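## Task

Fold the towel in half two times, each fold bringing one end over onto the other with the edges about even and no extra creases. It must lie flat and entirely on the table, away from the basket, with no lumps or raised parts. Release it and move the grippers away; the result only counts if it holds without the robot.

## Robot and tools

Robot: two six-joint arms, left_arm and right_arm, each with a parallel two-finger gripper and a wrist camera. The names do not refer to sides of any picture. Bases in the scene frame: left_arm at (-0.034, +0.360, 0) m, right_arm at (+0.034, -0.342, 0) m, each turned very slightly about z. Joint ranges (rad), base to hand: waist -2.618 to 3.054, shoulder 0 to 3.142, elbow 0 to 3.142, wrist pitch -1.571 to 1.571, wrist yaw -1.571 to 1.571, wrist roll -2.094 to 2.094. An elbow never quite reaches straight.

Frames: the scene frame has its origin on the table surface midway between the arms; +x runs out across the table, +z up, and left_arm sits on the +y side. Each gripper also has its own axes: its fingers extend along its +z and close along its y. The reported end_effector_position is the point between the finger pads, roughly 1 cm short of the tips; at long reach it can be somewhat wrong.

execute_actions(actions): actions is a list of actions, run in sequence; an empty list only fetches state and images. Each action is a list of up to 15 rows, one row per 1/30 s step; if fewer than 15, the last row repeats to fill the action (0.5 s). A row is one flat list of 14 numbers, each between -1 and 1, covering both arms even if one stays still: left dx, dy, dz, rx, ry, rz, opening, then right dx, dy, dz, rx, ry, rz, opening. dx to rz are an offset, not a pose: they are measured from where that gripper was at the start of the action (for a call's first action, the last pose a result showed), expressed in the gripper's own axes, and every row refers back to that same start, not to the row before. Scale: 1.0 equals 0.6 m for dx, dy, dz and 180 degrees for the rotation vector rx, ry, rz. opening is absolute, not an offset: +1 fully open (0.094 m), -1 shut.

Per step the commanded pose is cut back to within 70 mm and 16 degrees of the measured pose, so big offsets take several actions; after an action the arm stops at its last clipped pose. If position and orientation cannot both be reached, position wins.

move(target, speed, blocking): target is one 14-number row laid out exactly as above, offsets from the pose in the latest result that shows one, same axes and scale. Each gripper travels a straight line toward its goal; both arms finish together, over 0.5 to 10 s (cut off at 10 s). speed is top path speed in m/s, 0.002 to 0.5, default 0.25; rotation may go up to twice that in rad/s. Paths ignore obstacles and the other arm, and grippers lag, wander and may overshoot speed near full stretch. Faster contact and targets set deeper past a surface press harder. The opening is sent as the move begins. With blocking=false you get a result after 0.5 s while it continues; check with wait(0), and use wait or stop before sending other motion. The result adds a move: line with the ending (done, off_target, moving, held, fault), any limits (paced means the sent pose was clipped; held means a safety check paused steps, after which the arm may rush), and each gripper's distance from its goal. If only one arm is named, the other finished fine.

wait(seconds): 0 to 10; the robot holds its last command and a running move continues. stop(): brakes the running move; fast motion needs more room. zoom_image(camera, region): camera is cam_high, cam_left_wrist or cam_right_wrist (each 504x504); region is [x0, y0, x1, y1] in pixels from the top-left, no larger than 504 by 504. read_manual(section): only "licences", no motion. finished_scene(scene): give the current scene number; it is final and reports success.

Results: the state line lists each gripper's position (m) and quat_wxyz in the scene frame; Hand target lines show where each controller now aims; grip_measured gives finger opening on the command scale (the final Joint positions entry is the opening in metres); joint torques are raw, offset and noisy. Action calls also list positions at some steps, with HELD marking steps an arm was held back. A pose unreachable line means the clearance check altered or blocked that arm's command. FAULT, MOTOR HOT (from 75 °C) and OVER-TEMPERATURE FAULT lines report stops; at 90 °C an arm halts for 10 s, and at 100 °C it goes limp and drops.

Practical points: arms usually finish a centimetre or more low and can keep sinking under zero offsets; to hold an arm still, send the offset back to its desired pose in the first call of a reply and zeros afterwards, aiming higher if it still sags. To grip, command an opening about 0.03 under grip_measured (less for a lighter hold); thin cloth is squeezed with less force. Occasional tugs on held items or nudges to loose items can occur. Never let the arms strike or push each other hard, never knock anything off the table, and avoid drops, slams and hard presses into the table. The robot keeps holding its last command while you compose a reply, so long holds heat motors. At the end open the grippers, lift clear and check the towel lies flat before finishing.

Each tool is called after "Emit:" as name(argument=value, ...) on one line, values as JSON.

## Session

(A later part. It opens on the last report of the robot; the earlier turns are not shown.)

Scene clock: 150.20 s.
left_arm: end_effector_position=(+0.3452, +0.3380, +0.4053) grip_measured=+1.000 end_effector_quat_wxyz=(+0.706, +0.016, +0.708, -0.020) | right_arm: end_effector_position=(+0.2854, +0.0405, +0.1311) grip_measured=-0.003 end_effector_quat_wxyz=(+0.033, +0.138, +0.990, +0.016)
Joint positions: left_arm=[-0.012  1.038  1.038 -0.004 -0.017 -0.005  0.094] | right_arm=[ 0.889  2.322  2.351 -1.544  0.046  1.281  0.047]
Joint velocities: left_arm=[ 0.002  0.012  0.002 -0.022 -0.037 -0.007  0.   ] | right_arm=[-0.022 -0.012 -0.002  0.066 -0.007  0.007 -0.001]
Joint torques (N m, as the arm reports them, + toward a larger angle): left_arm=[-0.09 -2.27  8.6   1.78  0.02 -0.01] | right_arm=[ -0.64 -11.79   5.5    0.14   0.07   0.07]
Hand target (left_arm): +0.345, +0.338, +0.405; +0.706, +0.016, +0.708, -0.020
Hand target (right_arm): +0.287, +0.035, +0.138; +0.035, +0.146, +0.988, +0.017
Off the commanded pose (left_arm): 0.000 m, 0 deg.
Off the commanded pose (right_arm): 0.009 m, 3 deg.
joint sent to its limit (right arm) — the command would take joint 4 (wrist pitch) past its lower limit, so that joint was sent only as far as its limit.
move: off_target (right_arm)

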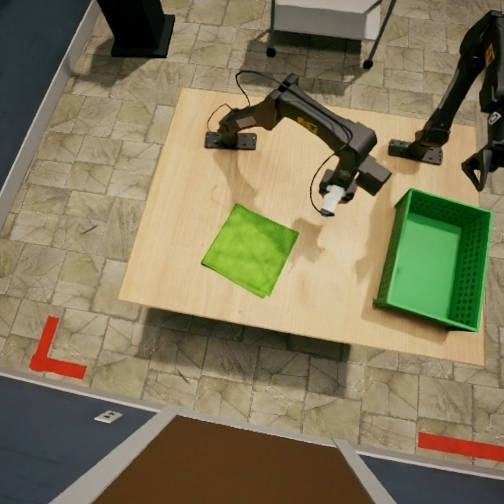

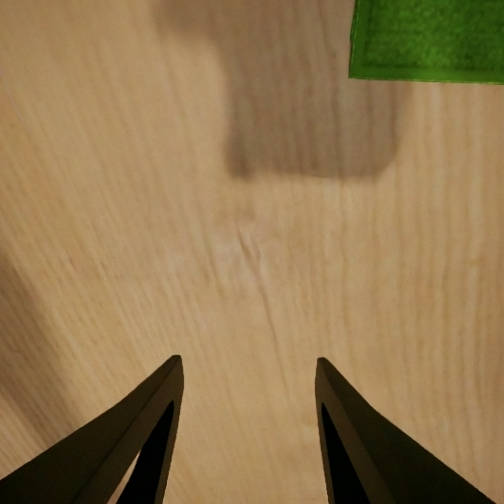

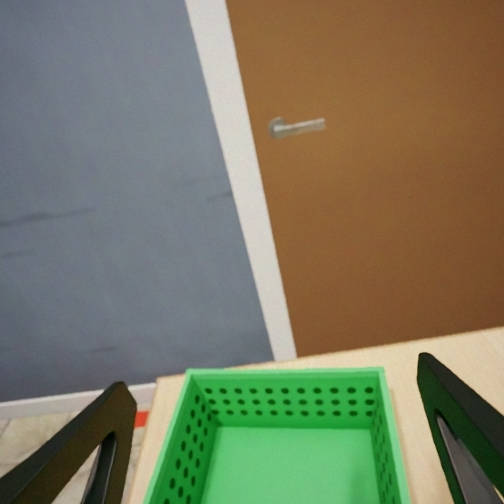

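Emit:
move(target=[0,0,0,0,0,0,1, -0.37,-0.475,0.1,0,0,0,0])

Scene clock: 160.50 s.
left_arm: end_effector_position=(+0.3452, +0.3380, +0.4053) grip_measured=+1.000 end_effector_quat_wxyz=(+0.706, +0.016, +0.708, -0.020) | right_arm: end_effector_position=(+0.4220, -0.2989, +0.0781) grip_measured=-0.003 end_effector_quat_wxyz=(+0.035, +0.145, +0.989, +0.006)
Joint positions: left_arm=[-0.012  1.038  1.038 -0.004 -0.017 -0.005  0.094] | right_arm=[-0.006  1.972  1.589 -1.118  0.007  0.402  0.047]
Joint velocities: left_arm=[-0.027 -0.007  0.002 -0.037 -0.037 -0.066  0.   ] | right_arm=[-0.002  0.012  0.012 -0.051  0.007 -0.037  0.   ]
Joint torques (N m, as the arm reports them, + toward a larger angle): left_arm=[-0.03 -2.31  8.56  1.78  0.   -0.02] | right_arm=[ 0.46 -7.55  6.6   0.39 -0.05 -0.04]
Hand target (left_arm): +0.345, +0.338, +0.405; +0.706, +0.016, +0.708, -0.020
Hand target (right_arm): +0.427, -0.294, +0.076; +0.038, +0.138, +0.990, +0.011
Off the commanded pose (left_arm): 0.000 m, 0 deg.
Off the commanded pose (right_arm): 0.008 m, 2 deg.
move: done

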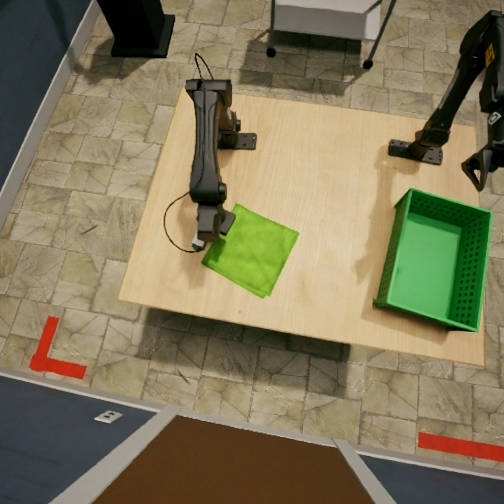

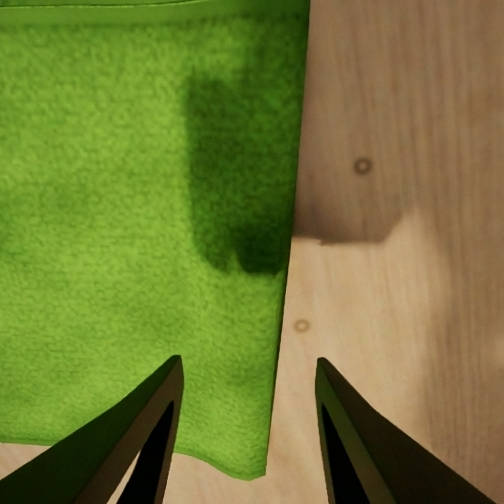

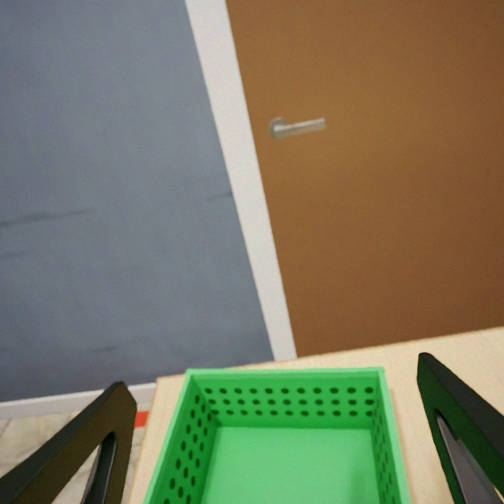

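Emit:
move(target=[0,0,0,0,0,0,1, -0.03,-0.02,0.03,-0.015,0,0,0])

Emit:
move(target=[0,0,0,0,0,0,1, 0,0,0.1,0,0,0,0], speed=0.1)

Emit:
move(target=[0,0,0,0,0,0,1, 0,0,0.015,0,0,0,-1])

Emit:
move(target=[0,0,0,0,0,0,1, 0,0.05,-0.12,0,0,0,-1], speed=0.1)

Scene clock: 168.47 s.
left_arm: end_effector_position=(+0.3452, +0.3380, +0.4053) grip_measured=+1.000 end_effector_quat_wxyz=(+0.706, +0.016, +0.708, -0.020) | right_arm: end_effector_position=(+0.4353, -0.3157, +0.0669) grip_measured=-0.003 end_effector_quat_wxyz=(+0.042, +0.146, +0.988, +0.024)
Joint positions: left_arm=[-0.012  1.038  1.038 -0.004 -0.017 -0.005  0.094] | right_arm=[-0.068  2.005  1.589 -1.064 -0.031  0.343  0.047]
Joint velocities: left_arm=[ 0.012 -0.012 -0.012 -0.037 -0.081  0.066  0.   ] | right_arm=[-0.007 -0.007 -0.007 -0.022 -0.051 -0.007  0.   ]
Joint torques (N m, as the arm reports them, + toward a larger angle): left_arm=[-0.01 -2.3   8.71  1.78  0.02 -0.01] | right_arm=[-0.27 -7.93  5.36  0.42 -0.1  -0.03]
Hand target (left_arm): +0.345, +0.338, +0.405; +0.706, +0.016, +0.708, -0.020
Hand target (right_arm): +0.437, -0.316, +0.061; +0.039, +0.144, +0.988, +0.028
Off the commanded pose (left_arm): 0.000 m, 0 deg.
Off the commanded pose (right_arm): 0.006 m, 1 deg.
move: done

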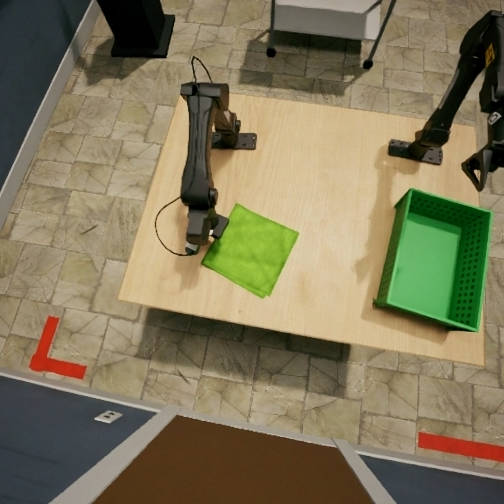

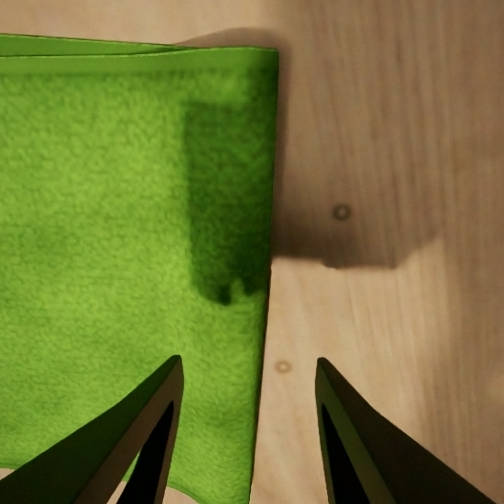

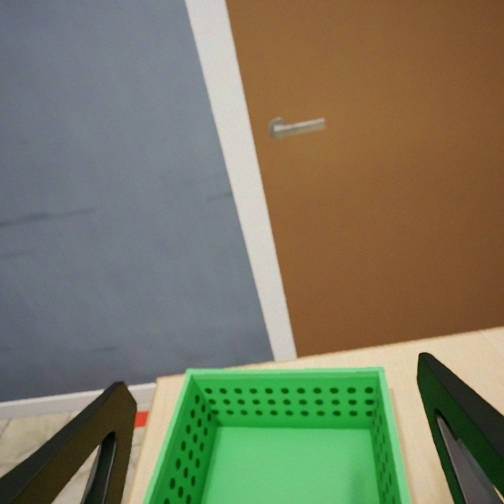

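Scene clock: 169.50 s.
left_arm: end_effector_position=(+0.3452, +0.3380, +0.4053) grip_measured=+1.000 end_effector_quat_wxyz=(+0.706, +0.016, +0.708, -0.020) | right_arm: end_effector_position=(+0.4414, -0.3152, +0.0181) grip_measured=-0.003 end_effector_quat_wxyz=(+0.046, +0.146, +0.988, +0.025)
Joint positions: left_arm=[-0.012  1.038  1.038 -0.004 -0.017 -0.005  0.094] | right_arm=[-0.068  2.069  1.483 -0.886 -0.031  0.343  0.047]
Joint velocities: left_arm=[ 0.017  0.007 -0.002  0.051  0.022  0.051  0.   ] | right_arm=[ 0.012 -0.022 -0.007  0.081 -0.066  0.007  0.   ]
Joint torques (N m, as the arm reports them, + toward a larger angle): left_arm=[ 0.01 -2.29  8.65  1.79  0.01  0.  ] | right_arm=[ 0.41 -8.16  3.92  0.6  -0.01  0.08]
Hand target (left_arm): +0.345, +0.338, +0.405; +0.706, +0.016, +0.708, -0.020
Hand target (right_arm): +0.440, -0.314, +0.007; +0.042, +0.146, +0.988, +0.024
Off the commanded pose (left_arm): 0.000 m, 0 deg.
Off the commanded pose (right_arm): 0.011 m, 0 deg.
move: off_target (right_arm)

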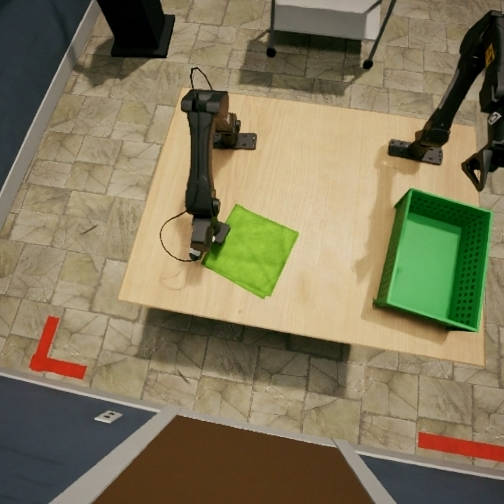

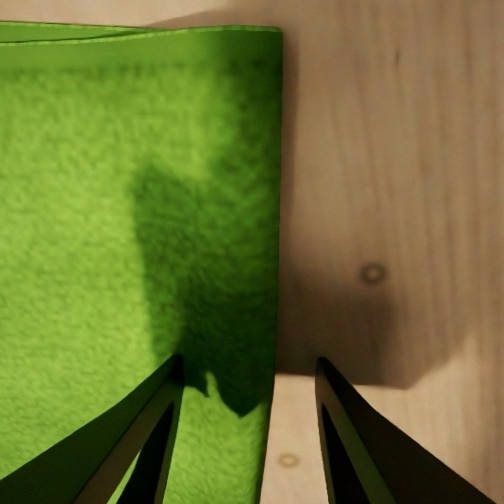

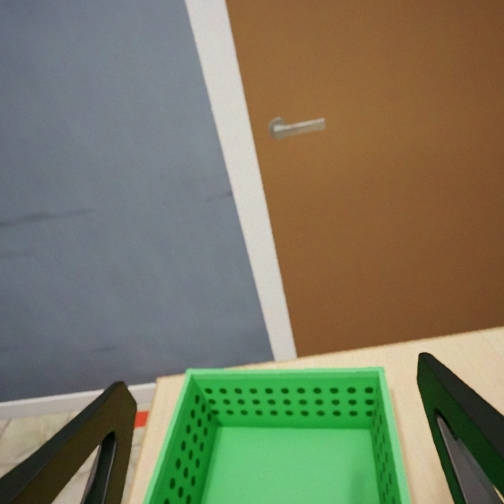

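Scene clock: 170.20 s.
left_arm: end_effector_position=(+0.3452, +0.3380, +0.4053) grip_measured=+1.000 end_effector_quat_wxyz=(+0.706, +0.016, +0.708, -0.020) | right_arm: end_effector_position=(+0.4421, -0.3156, +0.0181) grip_measured=-0.956 end_effector_quat_wxyz=(+0.047, +0.146, +0.988, +0.025)
Joint positions: left_arm=[-0.012  1.038  1.038 -0.004 -0.017 -0.005  0.094] | right_arm=[-0.069  2.069  1.483 -0.883 -0.032  0.343  0.002]
Joint velocities: left_arm=[-0.022 -0.007 -0.012  0.066 -0.037 -0.037  0.   ] | right_arm=[-0.032 -0.007  0.002 -0.037  0.022 -0.081  0.001]
Joint torques (N m, as the arm reports them, + toward a larger angle): left_arm=[-0.07 -2.2   8.54  1.77  0.03  0.01] | right_arm=[ 0.16 -8.31  4.15  0.59  0.01  0.02]
Hand target (left_arm): +0.345, +0.338, +0.405; +0.706, +0.016, +0.708, -0.020
Hand target (right_arm): +0.442, -0.315, +0.009; +0.046, +0.146, +0.988, +0.025
Off the commanded pose (left_arm): 0.000 m, 0 deg.
Off the commanded pose (right_arm): 0.009 m, 0 deg.
move: done

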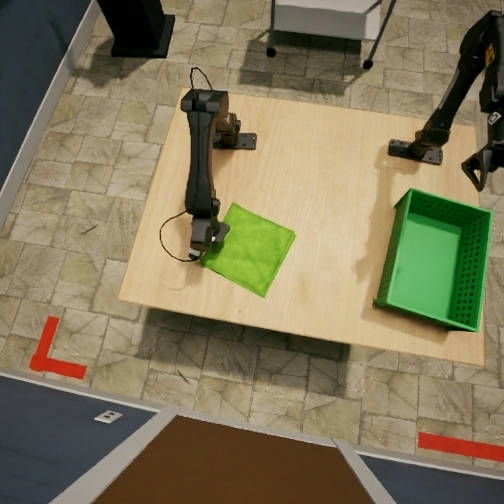

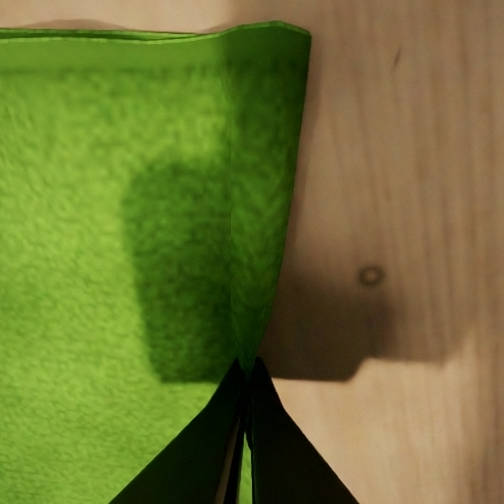

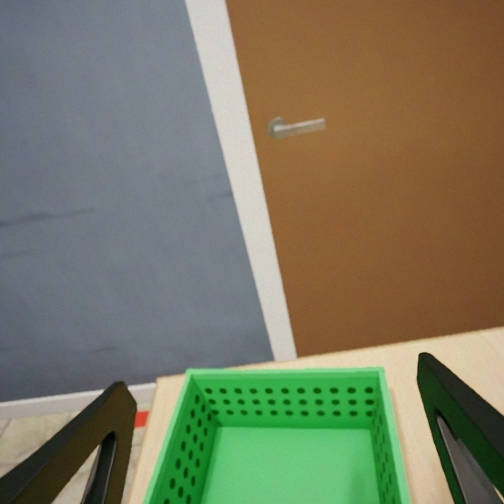

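Scene clock: 171.57 s.
left_arm: end_effector_position=(+0.3452, +0.3380, +0.4053) grip_measured=+1.000 end_effector_quat_wxyz=(+0.706, +0.016, +0.708, -0.020) | right_arm: end_effector_position=(+0.4395, -0.2928, +0.0760) grip_measured=-0.956 end_effector_quat_wxyz=(+0.030, +0.149, +0.988, +0.024)
Joint positions: left_arm=[-0.012  1.038  1.038 -0.004 -0.017 -0.005  0.094] | right_arm=[-0.013  2.043  1.684 -1.14  -0.032  0.403  0.002]
Joint velocities: left_arm=[-0.012 -0.022 -0.012 -0.066 -0.081 -0.022  0.   ] | right_arm=[-0.017 -0.002  0.012  0.051  0.007 -0.007  0.   ]
Joint torques (N m, as the arm reports them, + toward a larger angle): left_arm=[-0.05 -2.24  8.73  1.8   0.   -0.03] | right_arm=[  0.61 -10.62   7.6    0.16   0.07   0.04]
Hand target (left_arm): +0.345, +0.338, +0.405; +0.706, +0.016, +0.708, -0.020
Hand target (right_arm): +0.444, -0.289, +0.091; +0.047, +0.146, +0.988, +0.026
Off the commanded pose (left_arm): 0.000 m, 0 deg.
Off the commanded pose (right_arm): 0.016 m, 2 deg.
move: off_target (right_arm)

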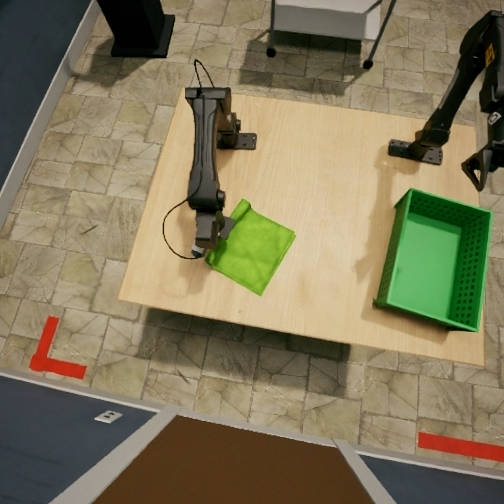

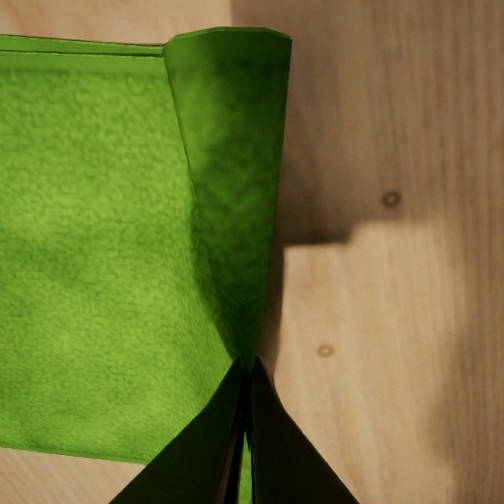

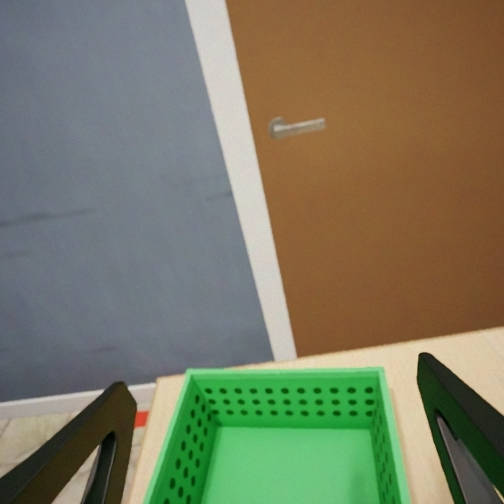

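Emit:
move(target=[0,0,0,0,0,0,1, -0.01,0.17,-0.08,0,0,0,-1], speed=0.12)

Emit:
move(target=[0,0,0,0,0,0,1, 0,0.185,0.12,0,0,0,-1], speed=0.12)

Scene clock: 178.60 s.
left_arm: end_effector_position=(+0.3452, +0.3380, +0.4053) grip_measured=+1.000 end_effector_quat_wxyz=(+0.706, +0.016, +0.708, -0.020) | right_arm: end_effector_position=(+0.4698, -0.1987, +0.1300) grip_measured=-0.956 end_effector_quat_wxyz=(+0.030, +0.148, +0.988, +0.032)
Joint positions: left_arm=[-0.012  1.038  1.038 -0.004 -0.017 -0.005  0.094] | right_arm=[ 0.186  2.287  2.286 -1.489 -0.031  0.6    0.002]
Joint velocities: left_arm=[-0.002 -0.002 -0.027 -0.007 -0.037 -0.037  0.   ] | right_arm=[ 0.002  0.017  0.002 -0.022 -0.037 -0.037  0.001]
Joint torques (N m, as the arm reports them, + toward a larger angle): left_arm=[-0.04 -2.18  8.64  1.78  0.01 -0.02] | right_arm=[ 0.3  -9.59  7.66  0.16  0.1   0.1 ]
Hand target (left_arm): +0.345, +0.338, +0.405; +0.706, +0.016, +0.708, -0.020
Hand target (right_arm): +0.472, -0.198, +0.130; +0.030, +0.149, +0.988, +0.026
Off the commanded pose (left_arm): 0.000 m, 0 deg.
Off the commanded pose (right_arm): 0.002 m, 1 deg.
move: done

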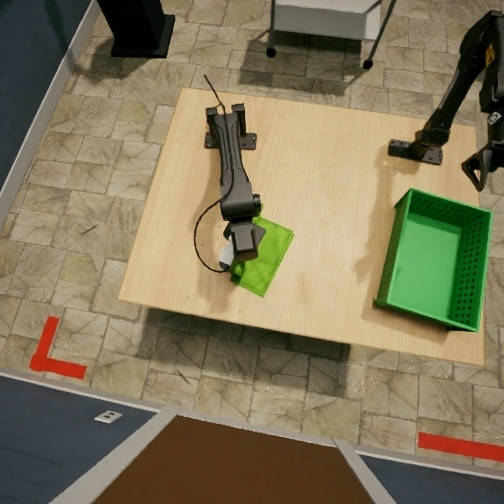

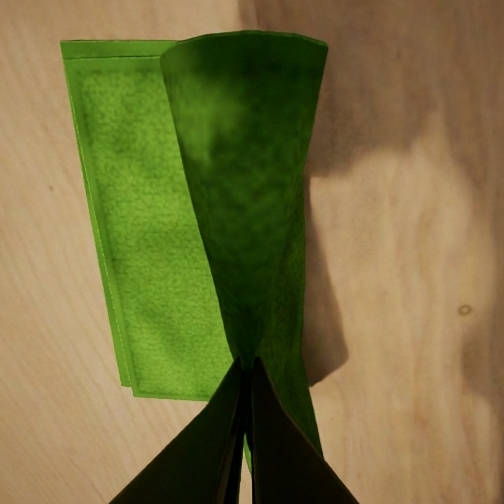

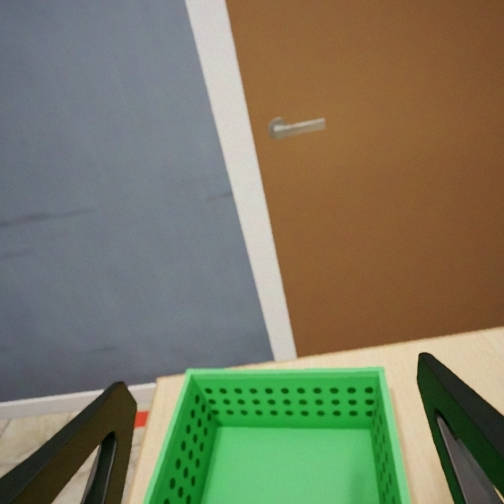

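Scene clock: 180.07 s.
left_arm: end_effector_position=(+0.3452, +0.3380, +0.4053) grip_measured=+1.000 end_effector_quat_wxyz=(+0.706, +0.016, +0.708, -0.020) | right_arm: end_effector_position=(+0.5041, -0.0891, +0.0637) grip_measured=-0.956 end_effector_quat_wxyz=(+0.047, +0.146, +0.987, +0.053)
Joint positions: left_arm=[-0.012  1.038  1.038 -0.004 -0.017 -0.005  0.094] | right_arm=[ 0.364  2.728  2.831 -1.536 -0.031  0.776  0.002]
Joint velocities: left_arm=[ 0.002 -0.032 -0.007  0.022 -0.051 -0.095  0.   ] | right_arm=[-0.002 -0.007  0.022 -0.037 -0.037 -0.022  0.   ]
Joint torques (N m, as the arm reports them, + toward a larger angle): left_arm=[-0.09 -2.2   8.76  1.77  0.01  0.01] | right_arm=[  0.24 -12.03   7.27   0.29   0.1    0.11]
Hand target (left_arm): +0.345, +0.338, +0.405; +0.706, +0.016, +0.708, -0.020
Hand target (right_arm): +0.505, -0.089, +0.066; +0.052, +0.148, +0.986, +0.051
Off the commanded pose (left_arm): 0.000 m, 0 deg.
Off the commanded pose (right_arm): 0.004 m, 3 deg.
elbow stopped short (right arm): the move would have taken joint 3 (elbow) straighter than the controller allows; a more bent joint 3 avoids this.
move: off_target (right_arm)

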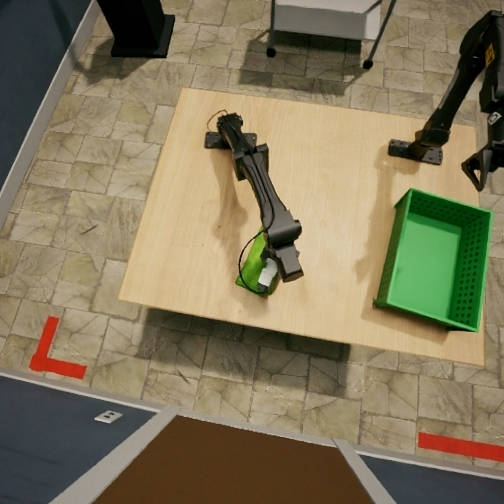

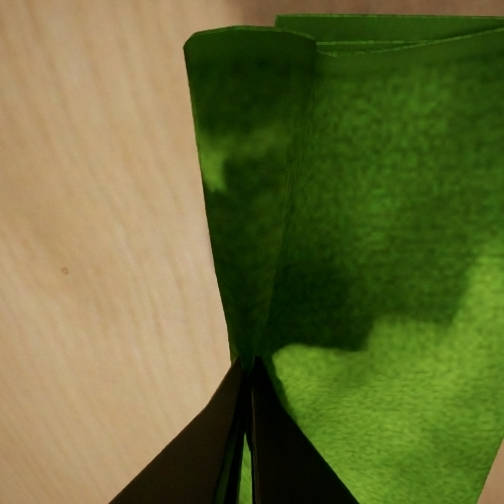

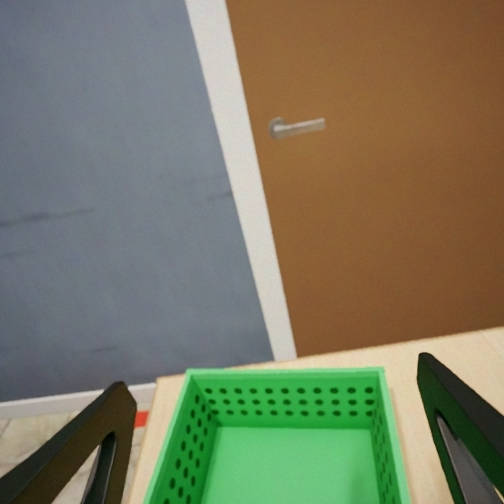

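Slight overshoot; back off 2.5 cm while lowering.

Emit:
move(target=[0,0,0,0,0,0,1, -0.01,-0.045,0.045,0,0,0,-1], speed=0.1)

Emit:
move(target=[0,0,0,0,0,0,1, 0,0,0,0,0,0,0])

Emit:
move(target=[0,0,0,0,0,0,1, 0.35,0.1,-0.2,0,0,0,0])

Emit:
zoom_image(camera="cam_high", region=[170, 170, 330, 320])

Scene clock: 187.67 s.
left_arm: end_effector_position=(+0.3452, +0.3380, +0.4053) grip_measured=+1.000 end_effector_quat_wxyz=(+0.706, +0.016, +0.708, -0.020) | right_arm: end_effector_position=(+0.5027, -0.1128, +0.0304) grip_measured=-0.956 end_effector_quat_wxyz=(+0.040, +0.146, +0.987, +0.047)
Joint positions: left_arm=[-0.012  1.038  1.038 -0.004 -0.017 -0.005  0.094] | right_arm=[ 0.324  2.556  2.366 -1.262 -0.033  0.736  0.002]
Joint velocities: left_arm=[-0.022 -0.022 -0.012  0.007  0.051  0.051  0.   ] | right_arm=[ 0.007  0.002  0.002  0.037  0.051  0.007 -0.001]
Joint torques (N m, as the arm reports them, + toward a larger angle): left_arm=[-0.1  -2.22  8.64  1.75  0.01  0.  ] | right_arm=[ -0.43 -13.92   3.75   0.57  -0.02  -0.04]
Hand target (left_arm): +0.345, +0.338, +0.405; +0.706, +0.016, +0.708, -0.020
Hand target (right_arm): +0.505, -0.115, +0.034; +0.047, +0.146, +0.987, +0.053
Off the commanded pose (left_arm): 0.000 m, 0 deg.
Off the commanded pose (right_arm): 0.005 m, 1 deg.
move: done

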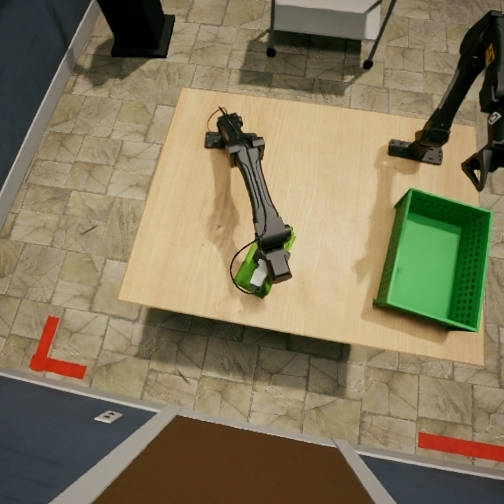

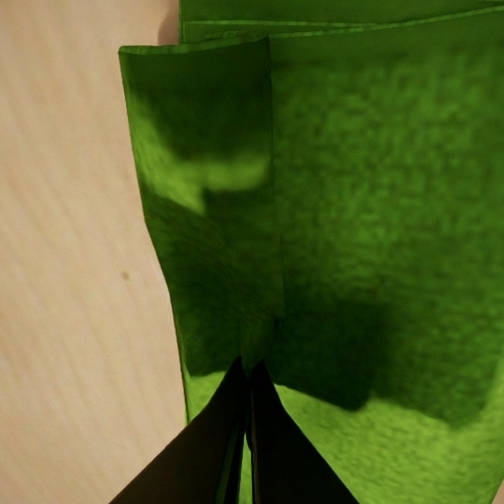

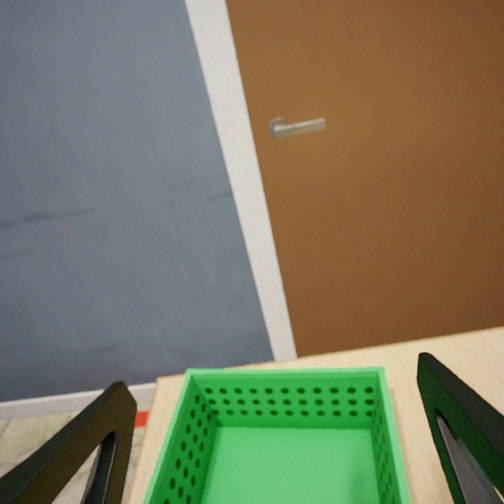

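Scene clock: 188.17 s.
left_arm: end_effector_position=(+0.3452, +0.3380, +0.4053) grip_measured=+1.000 end_effector_quat_wxyz=(+0.706, +0.016, +0.708, -0.020) | right_arm: end_effector_position=(+0.5027, -0.1128, +0.0304) grip_measured=-0.003 end_effector_quat_wxyz=(+0.040, +0.146, +0.987, +0.047)
Joint positions: left_arm=[-0.012  1.038  1.038 -0.004 -0.017 -0.005  0.094] | right_arm=[ 0.324  2.556  2.366 -1.262 -0.033  0.736  0.047]
Joint velocities: left_arm=[-0.007 -0.002  0.002  0.007 -0.007  0.007  0.   ] | right_arm=[ 0.002 -0.017  0.007  0.022  0.007  0.037 -0.   ]
Joint torques (N m, as the arm reports them, + toward a larger angle): left_arm=[-0.12 -2.17  8.65  1.79  0.   -0.01] | right_arm=[  0.01 -12.5    5.53   0.36  -0.01   0.03]
Hand target (left_arm): +0.345, +0.338, +0.405; +0.706, +0.016, +0.708, -0.020
Hand target (right_arm): +0.503, -0.113, +0.030; +0.040, +0.146, +0.987, +0.047
Off the commanded pose (left_arm): 0.000 m, 0 deg.
Off the commanded pose (right_arm): 0.000 m, 0 deg.
move: done

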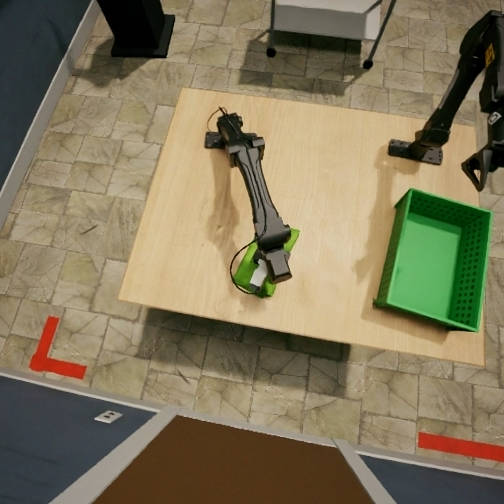

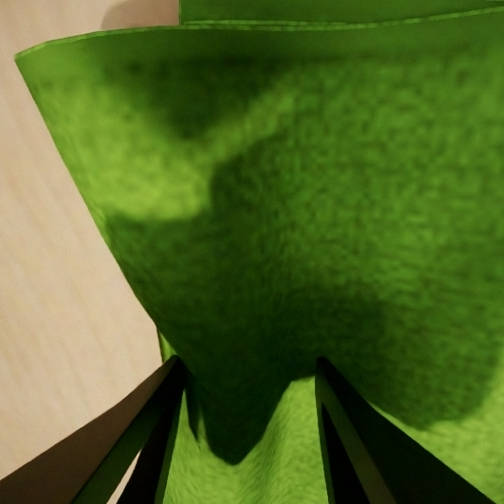

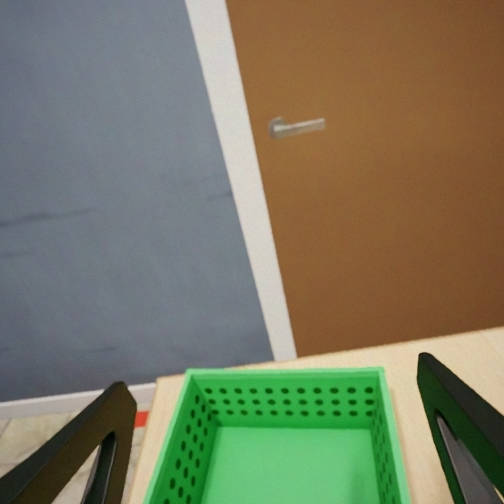

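Scene clock: 189.77 s.
left_arm: end_effector_position=(+0.3452, +0.3380, +0.4053) grip_measured=+1.000 end_effector_quat_wxyz=(+0.706, +0.016, +0.708, -0.020) | right_arm: end_effector_position=(+0.3036, +0.0003, +0.1325) grip_measured=-0.003 end_effector_quat_wxyz=(+0.026, +0.139, +0.989, +0.047)
Joint positions: left_arm=[-0.012  1.038  1.038 -0.004 -0.017 -0.005  0.094] | right_arm=[ 0.783  2.125  2.03  -1.367 -0.004  1.179  0.047]
Joint velocities: left_arm=[-0.007 -0.002 -0.002 -0.066  0.022  0.081  0.   ] | right_arm=[ 0.012  0.012 -0.007 -0.051  0.051  0.022 -0.   ]
Joint torques (N m, as the arm reports them, + toward a larger angle): left_arm=[-0.02 -2.23  8.66  1.79  0.03 -0.02] | right_arm=[ -0.48 -10.77   6.48   0.22   0.18   0.08]
Hand target (left_arm): +0.345, +0.338, +0.405; +0.706, +0.016, +0.708, -0.020
Hand target (right_arm): +0.308, -0.004, +0.143; +0.037, +0.146, +0.987, +0.049
Off the commanded pose (left_arm): 0.000 m, 0 deg.
Off the commanded pose (right_arm): 0.011 m, 2 deg.
move: off_target (right_arm)

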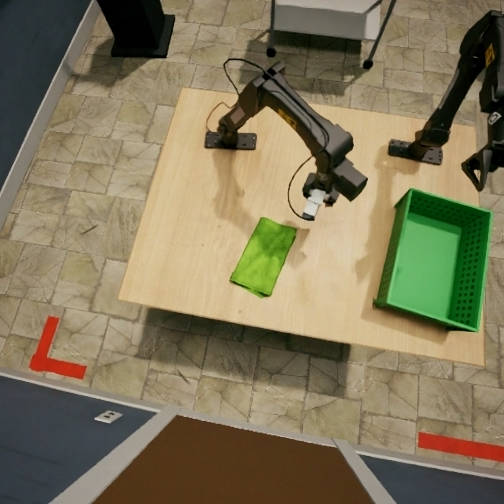

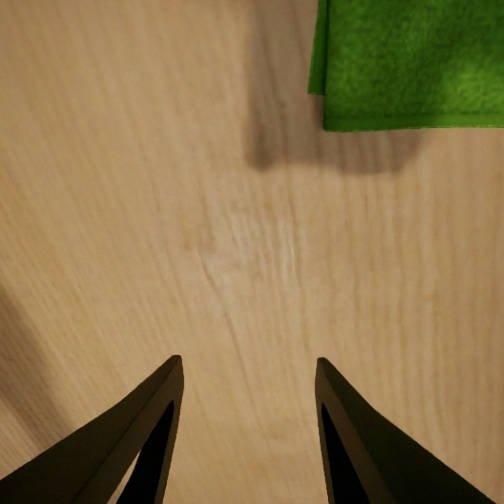

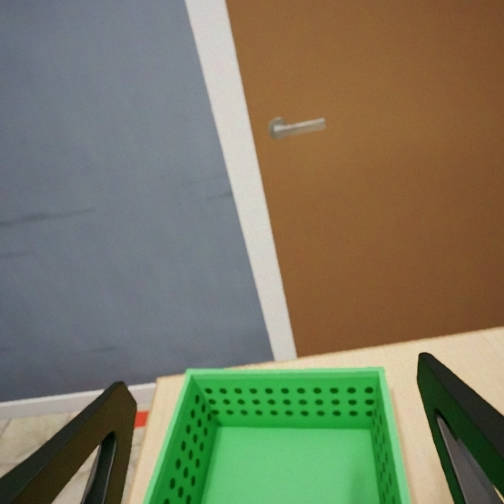

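Region (170, 170, 330, 320) of cam_high's 504x504 image, scaled by 3.150, with more detail than that image has; it fills the top 472 rows of this view, and the rest is white.

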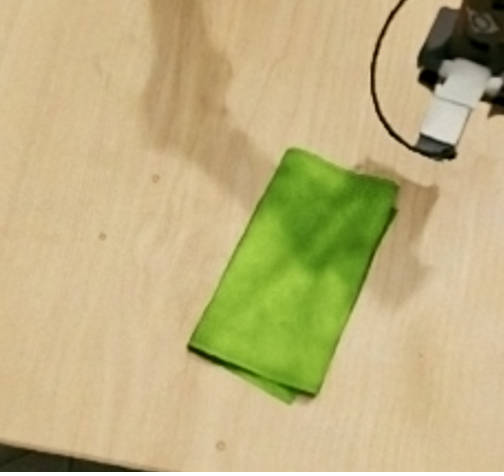

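Roughly aligned (within about 2–3 cm).

Emit:
finished_scene(scene=1)

The scene is finished: the task was done.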